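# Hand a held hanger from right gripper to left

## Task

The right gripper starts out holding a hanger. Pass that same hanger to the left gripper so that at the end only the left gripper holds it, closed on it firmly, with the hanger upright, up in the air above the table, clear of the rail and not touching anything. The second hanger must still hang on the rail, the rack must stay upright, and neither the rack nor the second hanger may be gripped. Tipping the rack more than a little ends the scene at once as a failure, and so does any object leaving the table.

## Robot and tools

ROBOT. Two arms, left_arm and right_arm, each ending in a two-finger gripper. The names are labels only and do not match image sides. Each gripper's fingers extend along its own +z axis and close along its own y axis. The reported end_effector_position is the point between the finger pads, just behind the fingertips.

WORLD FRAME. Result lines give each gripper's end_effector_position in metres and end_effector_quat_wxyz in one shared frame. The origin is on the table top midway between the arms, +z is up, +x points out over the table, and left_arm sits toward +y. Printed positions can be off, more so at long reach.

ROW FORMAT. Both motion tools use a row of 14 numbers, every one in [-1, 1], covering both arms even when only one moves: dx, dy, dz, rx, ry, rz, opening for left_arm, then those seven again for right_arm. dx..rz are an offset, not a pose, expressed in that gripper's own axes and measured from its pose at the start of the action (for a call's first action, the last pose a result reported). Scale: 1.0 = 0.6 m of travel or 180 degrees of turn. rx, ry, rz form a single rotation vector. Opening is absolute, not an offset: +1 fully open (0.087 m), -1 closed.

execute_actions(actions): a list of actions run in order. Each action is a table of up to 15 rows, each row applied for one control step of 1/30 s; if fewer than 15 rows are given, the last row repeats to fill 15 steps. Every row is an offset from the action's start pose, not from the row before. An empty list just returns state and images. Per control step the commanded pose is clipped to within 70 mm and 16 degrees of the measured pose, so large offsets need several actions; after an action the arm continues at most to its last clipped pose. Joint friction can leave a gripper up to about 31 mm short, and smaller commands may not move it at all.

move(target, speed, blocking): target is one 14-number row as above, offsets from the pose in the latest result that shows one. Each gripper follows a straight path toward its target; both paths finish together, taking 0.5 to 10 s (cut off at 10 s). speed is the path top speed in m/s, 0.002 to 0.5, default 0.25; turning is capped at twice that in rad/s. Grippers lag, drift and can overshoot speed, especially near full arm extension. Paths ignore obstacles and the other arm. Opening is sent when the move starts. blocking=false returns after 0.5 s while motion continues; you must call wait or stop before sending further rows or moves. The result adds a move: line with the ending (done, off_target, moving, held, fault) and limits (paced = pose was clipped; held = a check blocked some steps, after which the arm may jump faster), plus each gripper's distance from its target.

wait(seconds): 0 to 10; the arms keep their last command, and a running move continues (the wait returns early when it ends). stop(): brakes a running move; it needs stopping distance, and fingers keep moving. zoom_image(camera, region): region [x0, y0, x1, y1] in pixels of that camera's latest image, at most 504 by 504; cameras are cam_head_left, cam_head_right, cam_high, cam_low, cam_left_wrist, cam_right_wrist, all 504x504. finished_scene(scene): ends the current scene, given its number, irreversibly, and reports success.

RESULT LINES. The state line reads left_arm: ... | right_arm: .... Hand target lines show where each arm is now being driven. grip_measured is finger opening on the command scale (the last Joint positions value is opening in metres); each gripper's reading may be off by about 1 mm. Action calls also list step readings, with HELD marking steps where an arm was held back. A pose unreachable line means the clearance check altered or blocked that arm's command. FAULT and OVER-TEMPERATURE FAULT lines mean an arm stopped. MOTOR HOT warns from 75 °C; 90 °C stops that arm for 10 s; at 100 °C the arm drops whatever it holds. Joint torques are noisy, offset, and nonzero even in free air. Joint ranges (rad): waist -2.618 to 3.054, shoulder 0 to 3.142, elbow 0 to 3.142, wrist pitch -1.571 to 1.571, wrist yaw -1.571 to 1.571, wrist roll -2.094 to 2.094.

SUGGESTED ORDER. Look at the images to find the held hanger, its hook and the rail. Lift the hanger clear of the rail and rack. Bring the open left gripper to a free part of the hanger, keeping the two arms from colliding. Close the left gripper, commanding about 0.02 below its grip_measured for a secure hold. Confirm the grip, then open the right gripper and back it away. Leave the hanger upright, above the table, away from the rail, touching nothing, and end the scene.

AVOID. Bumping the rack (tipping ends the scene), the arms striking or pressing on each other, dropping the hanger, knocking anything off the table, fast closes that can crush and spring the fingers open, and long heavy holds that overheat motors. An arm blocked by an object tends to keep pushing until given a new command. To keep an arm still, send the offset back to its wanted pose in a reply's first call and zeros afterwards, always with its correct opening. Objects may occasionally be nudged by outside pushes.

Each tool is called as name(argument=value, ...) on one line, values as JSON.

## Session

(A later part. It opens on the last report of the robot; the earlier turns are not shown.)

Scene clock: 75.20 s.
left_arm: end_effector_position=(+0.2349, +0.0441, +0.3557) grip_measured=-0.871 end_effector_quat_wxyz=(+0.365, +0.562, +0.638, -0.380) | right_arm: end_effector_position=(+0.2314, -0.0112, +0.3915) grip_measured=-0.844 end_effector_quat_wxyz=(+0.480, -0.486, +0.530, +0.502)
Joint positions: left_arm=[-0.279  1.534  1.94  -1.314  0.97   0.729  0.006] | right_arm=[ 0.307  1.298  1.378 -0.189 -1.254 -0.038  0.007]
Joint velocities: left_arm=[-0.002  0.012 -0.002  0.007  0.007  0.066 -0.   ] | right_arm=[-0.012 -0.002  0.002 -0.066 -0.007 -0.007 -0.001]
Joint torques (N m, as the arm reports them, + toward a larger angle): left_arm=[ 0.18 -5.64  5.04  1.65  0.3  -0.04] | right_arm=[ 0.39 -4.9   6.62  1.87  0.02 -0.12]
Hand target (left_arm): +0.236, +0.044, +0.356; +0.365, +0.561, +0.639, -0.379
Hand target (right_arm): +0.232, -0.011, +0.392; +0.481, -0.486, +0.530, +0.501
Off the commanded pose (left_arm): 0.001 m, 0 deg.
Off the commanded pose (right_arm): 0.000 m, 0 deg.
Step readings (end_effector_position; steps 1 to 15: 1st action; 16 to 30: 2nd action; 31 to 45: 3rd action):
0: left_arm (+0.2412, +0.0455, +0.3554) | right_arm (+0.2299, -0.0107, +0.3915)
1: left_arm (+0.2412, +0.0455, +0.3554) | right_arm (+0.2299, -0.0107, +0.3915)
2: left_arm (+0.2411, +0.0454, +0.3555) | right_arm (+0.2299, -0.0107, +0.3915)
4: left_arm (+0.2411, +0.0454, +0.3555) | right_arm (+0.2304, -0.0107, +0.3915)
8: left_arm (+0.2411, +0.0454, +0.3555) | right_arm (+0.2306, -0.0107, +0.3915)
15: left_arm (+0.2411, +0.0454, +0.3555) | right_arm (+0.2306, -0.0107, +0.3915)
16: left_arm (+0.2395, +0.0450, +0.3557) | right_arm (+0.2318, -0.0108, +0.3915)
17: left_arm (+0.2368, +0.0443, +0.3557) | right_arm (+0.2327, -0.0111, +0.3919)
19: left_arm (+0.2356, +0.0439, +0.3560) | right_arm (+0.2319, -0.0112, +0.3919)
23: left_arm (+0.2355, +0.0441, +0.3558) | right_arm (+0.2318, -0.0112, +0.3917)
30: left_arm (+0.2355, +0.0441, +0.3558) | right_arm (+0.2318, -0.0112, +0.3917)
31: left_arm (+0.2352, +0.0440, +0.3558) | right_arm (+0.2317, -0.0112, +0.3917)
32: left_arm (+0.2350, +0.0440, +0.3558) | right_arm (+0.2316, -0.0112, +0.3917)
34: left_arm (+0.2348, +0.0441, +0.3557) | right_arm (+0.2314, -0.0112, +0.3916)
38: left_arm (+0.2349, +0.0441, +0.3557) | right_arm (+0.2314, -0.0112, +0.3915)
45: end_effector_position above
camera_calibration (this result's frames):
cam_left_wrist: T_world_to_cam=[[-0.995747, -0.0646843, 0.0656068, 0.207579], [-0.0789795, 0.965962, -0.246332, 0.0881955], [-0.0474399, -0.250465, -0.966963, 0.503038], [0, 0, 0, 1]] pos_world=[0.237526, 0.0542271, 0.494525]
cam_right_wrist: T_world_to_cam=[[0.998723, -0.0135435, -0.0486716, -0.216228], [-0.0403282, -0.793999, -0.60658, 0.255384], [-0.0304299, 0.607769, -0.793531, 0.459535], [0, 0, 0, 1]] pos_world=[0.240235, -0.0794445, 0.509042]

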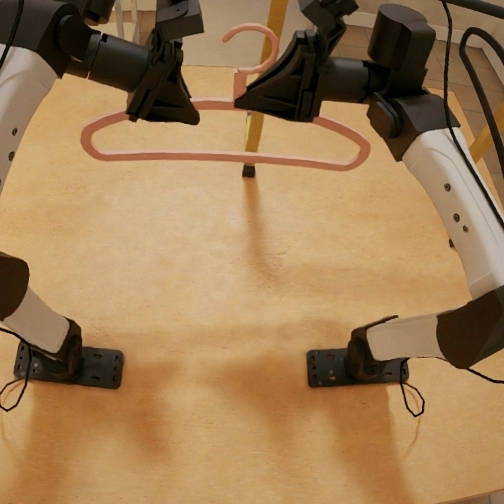

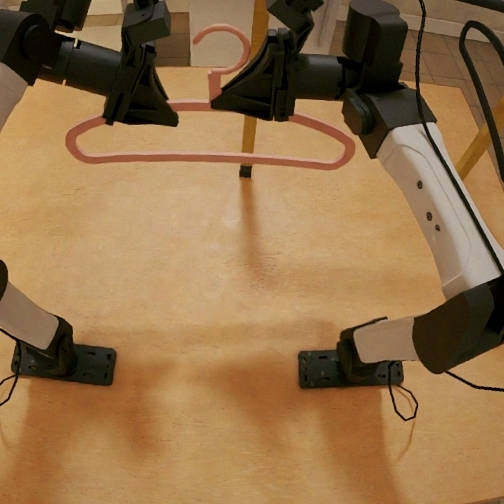

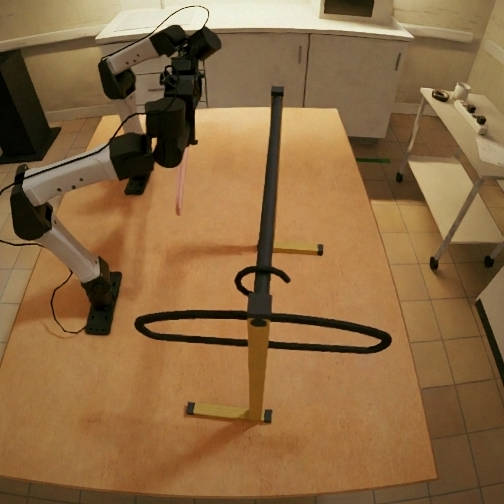

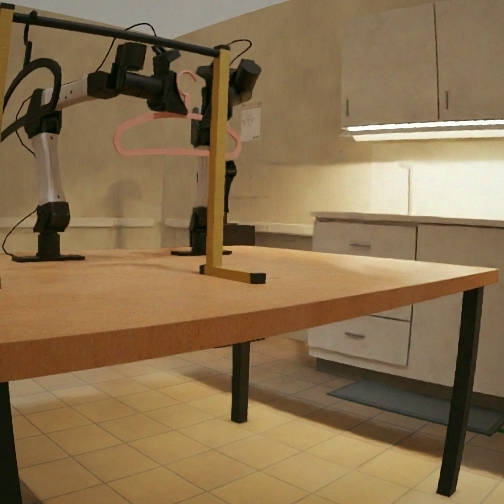

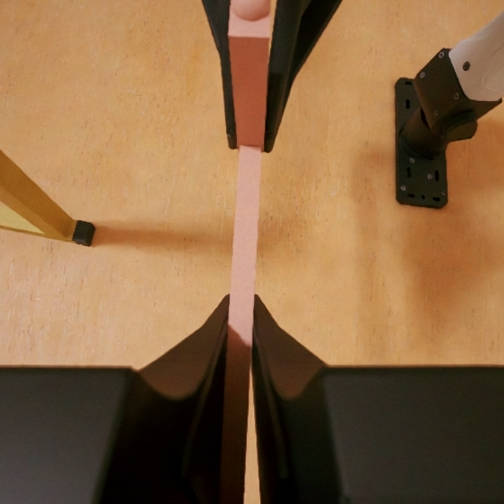

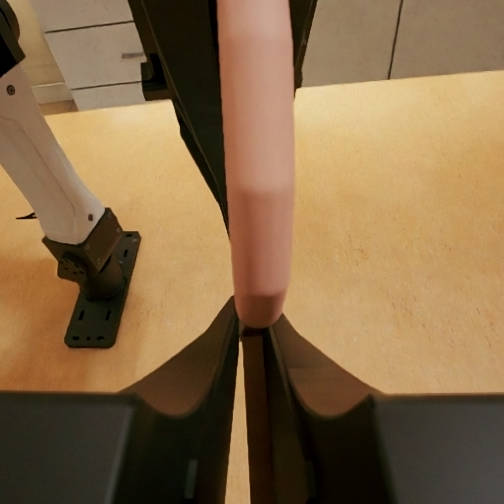

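Release right, retreat back and up; left shifts +y.

execute_actions(actions=[[[0,0,0,0,0,0,-0.91,0,0,0,0,0,0,-0.2]],[[0,0,0,0,0,0,-0.91,0,0,0,0,0,0,0.3]]])

move(target=[0.05,-0.03,-0.1,0,0,0,-0.91, -0.1,0,-0.2,0,0,0,0.3], speed=0.1)

Scene clock: 84.53 s.
left_arm: end_effector_position=(+0.2362, +0.0455, +0.3540) grip_measured=-0.877 end_effector_quat_wxyz=(+0.364, +0.562, +0.642, -0.374) | right_arm: end_effector_position=(+0.2313, -0.0112, +0.3915) grip_measured=+0.300 end_effector_quat_wxyz=(+0.480, -0.486, +0.530, +0.502)
Joint positions: left_arm=[-0.279  1.534  1.94  -1.316  0.956  0.729  0.005] | right_arm=[ 0.307  1.298  1.378 -0.189 -1.255 -0.038  0.057]
Joint velocities: left_arm=[-0.007  0.002 -0.002 -0.007  0.022 -0.007 -0.   ] | right_arm=[-0.012 -0.002  0.002  0.037  0.007  0.007 -0.001]
Joint torques (N m, as the arm reports them, + toward a larger angle): left_arm=[ 0.14 -5.71  5.16  1.62  0.36  0.  ] | right_arm=[ 0.4  -4.88  6.61  1.85  0.01 -0.12]
Hand target (left_arm): +0.236, +0.045, +0.355; +0.364, +0.562, +0.640, -0.377
Hand target (right_arm): +0.231, -0.011, +0.392; +0.480, -0.486, +0.530, +0.502
Off the commanded pose (left_arm): 0.001 m, 0 deg.
Off the commanded pose (right_arm): 0.000 m, 0 deg.
Step readings (end_effector_position; steps 1 to 15: 1st action; 16 to 30: 2nd action):
0: left_arm (+0.2349, +0.0441, +0.3557) | right_arm (+0.2314, -0.0112, +0.3915)
1: left_arm (+0.2348, +0.0441, +0.3557) | right_arm (+0.2313, -0.0112, +0.3915)
2: left_arm (+0.2349, +0.0442, +0.3556) | right_arm (+0.2313, -0.0112, +0.3915)
4: left_arm (+0.2354, +0.0447, +0.3549) | right_arm (+0.2313, -0.0112, +0.3915)
8: left_arm (+0.2354, +0.0448, +0.3548) | right_arm (+0.2313, -0.0112, +0.3915)
15: left_arm (+0.2355, +0.0449, +0.3547) | right_arm (+0.2313, -0.0112, +0.3915)
16: left_arm (+0.2356, +0.0450, +0.3545) | right_arm (+0.2313, -0.0112, +0.3915)
17: left_arm (+0.2357, +0.0451, +0.3545) | right_arm (+0.2313, -0.0112, +0.3915)
19: left_arm (+0.2359, +0.0452, +0.3543) | right_arm (+0.2313, -0.0112, +0.3915)
23: left_arm (+0.2361, +0.0454, +0.3541) | right_arm (+0.2313, -0.0112, +0.3915)
30: end_effector_position above
camera_calibration (this result's frames):
cam_left_wrist: T_world_to_cam=[[-0.995257, -0.0740471, 0.0630964, 0.210244], [-0.0869528, 0.967948, -0.235617, 0.0845584], [-0.0436273, -0.239986, -0.969796, 0.501475], [0, 0, 0, 1]] pos_world=[0.238477, 0.0540667, 0.492986]
cam_right_wrist: T_world_to_cam=[[0.998727, -0.0131629, -0.0486841, -0.216153], [-0.0400345, -0.79399, -0.606611, 0.255332], [-0.03067, 0.607789, -0.793506, 0.459583], [0, 0, 0, 1]] pos_world=[0.240195, -0.0794436, 0.509046]

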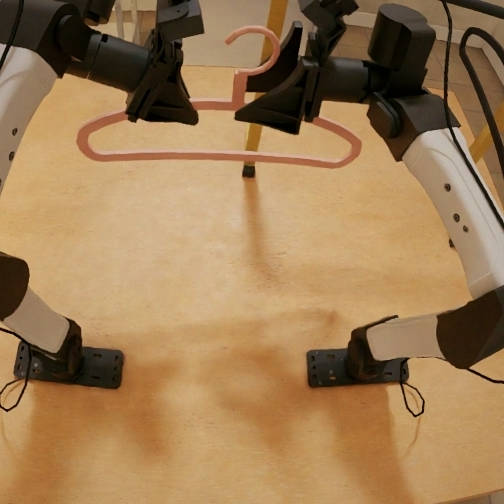

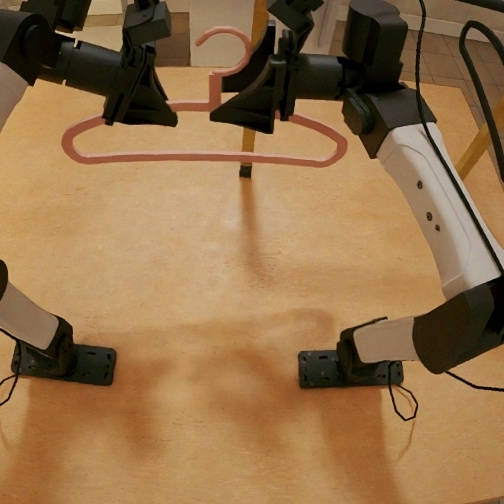

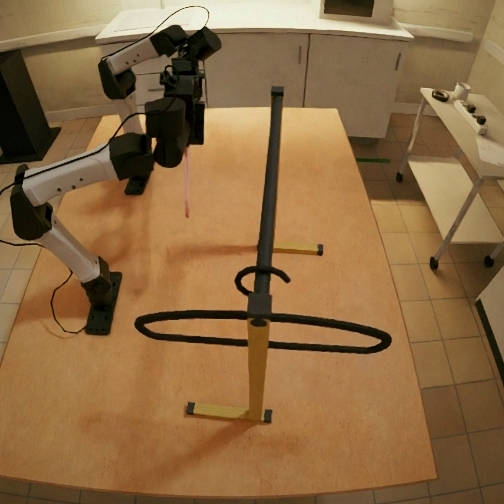

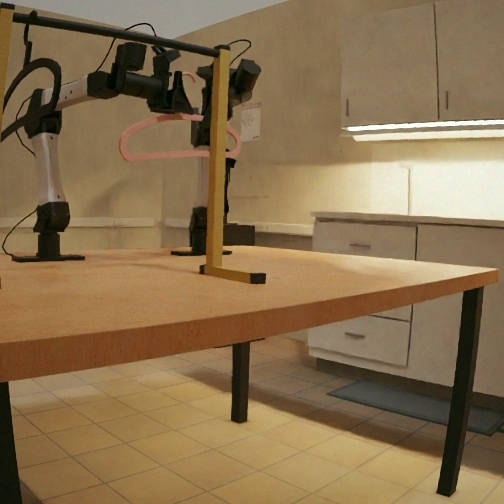

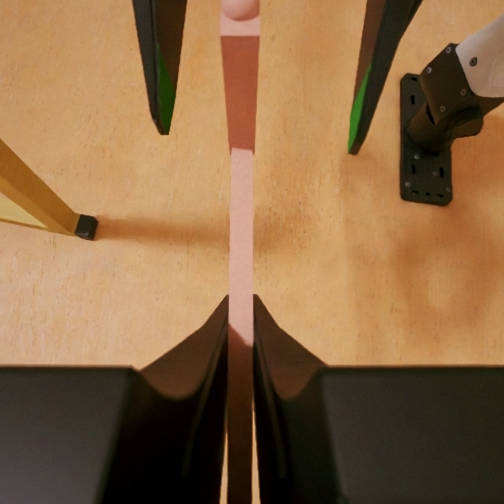

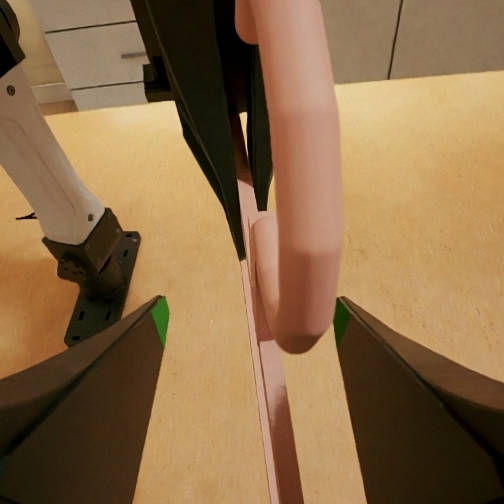

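Scene clock: 86.27 s.
left_arm: end_effector_position=(+0.2181, +0.1113, +0.3541) grip_measured=-0.877 end_effector_quat_wxyz=(+0.387, +0.547, +0.653, -0.353) | right_arm: end_effector_position=(+0.2396, -0.1266, +0.4491) grip_measured=+0.300 end_effector_quat_wxyz=(+0.524, -0.438, +0.555, +0.475)
Joint positions: left_arm=[-0.039  1.44   1.896 -1.573  1.044  1.014  0.005] | right_arm=[-0.153  1.298  1.61  -0.442 -1.571 -0.062  0.057]
Joint velocities: left_arm=[-0.012 -0.002 -0.007 -0.037  0.037  0.007  0.001] | right_arm=[-0.007  0.002 -0.012 -0.037  0.081  0.007  0.   ]
Joint torques (N m, as the arm reports them, + toward a larger angle): left_arm=[ 1.   -5.89  3.25  1.21  0.57  0.09] | right_arm=[-0.16 -4.73  7.07  1.49 -0.11 -0.06]
Hand target (left_arm): +0.213, +0.111, +0.355; +0.391, +0.545, +0.648, -0.361
Hand target (right_arm): +0.233, -0.127, +0.455; +0.524, -0.442, +0.551, +0.475
Off the commanded pose (left_arm): 0.006 m, 4 deg.
Off the commanded pose (right_arm): 0.010 m, 9 deg.
joint sent to its limit (left arm) — the command would take joint 4 (wrist pitch) past its lower limit, so that joint was sent only as far as its limit.
joint sent to its limit (right arm) — the command would take joint 5 (wrist yaw) past its lower limit, so that joint was sent only as far as its limit.
move: off_target (left_arm, right_arm)
camera_calibration (this result's frames):
cam_left_wrist: T_world_to_cam=[[-0.989992, -0.137872, 0.0301201, 0.214798], [-0.141062, 0.960429, -0.240162, 0.0335594], [0.00418342, -0.242007, -0.970266, 0.506491], [0, 0, 0, 1]] pos_world=[0.215263, 0.119958, 0.49302]
cam_right_wrist: T_world_to_cam=[[0.986532, -0.155508, -0.05072, -0.237338], [-0.152181, -0.758914, -0.633159, 0.242203], [0.059969, 0.63235, -0.772358, 0.547487], [0, 0, 0, 1]] pos_world=[0.238167, -0.1993, 0.564172]

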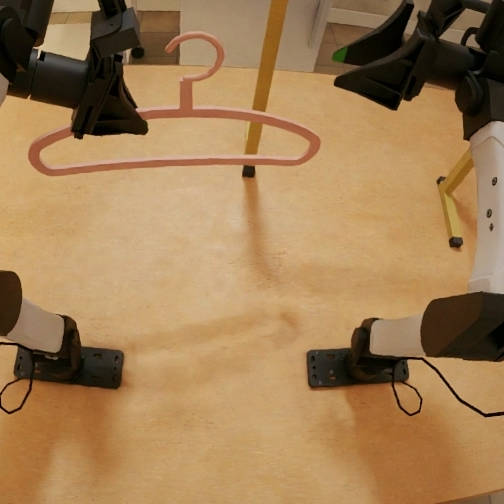

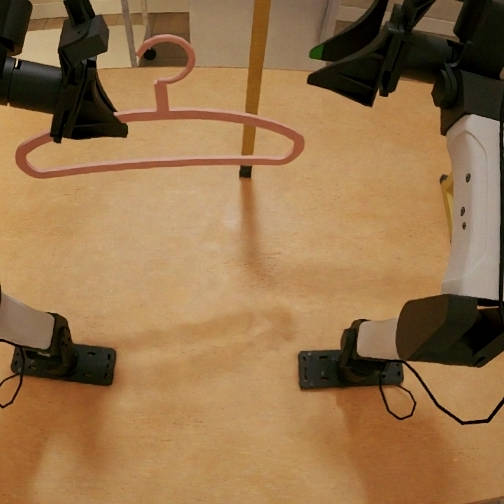

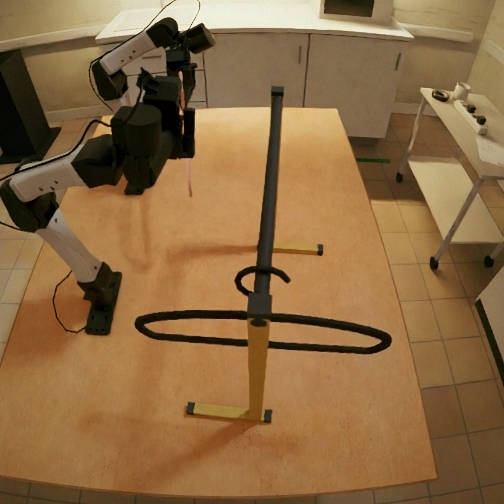

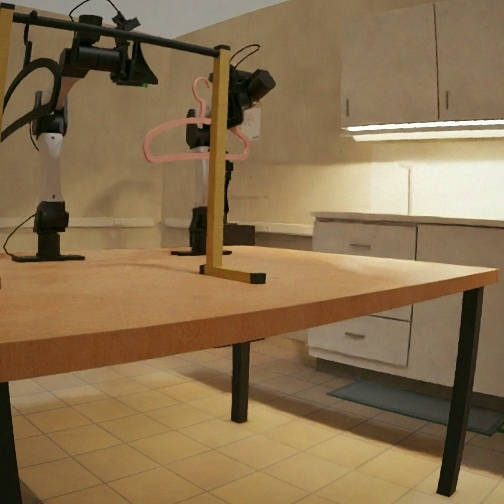

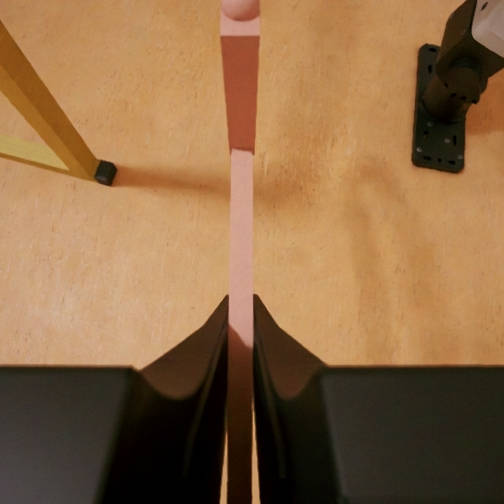

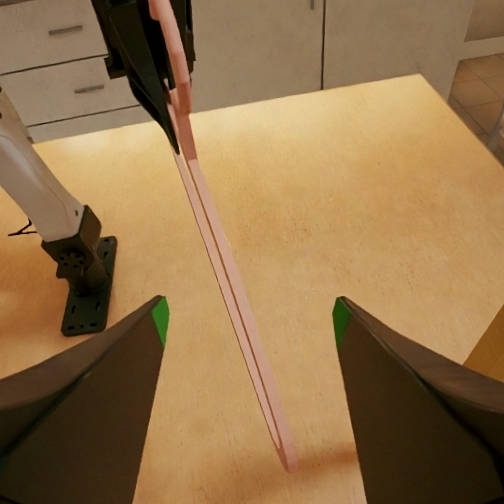

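finished_scene(scene=1)

The scene is finished: the task was done.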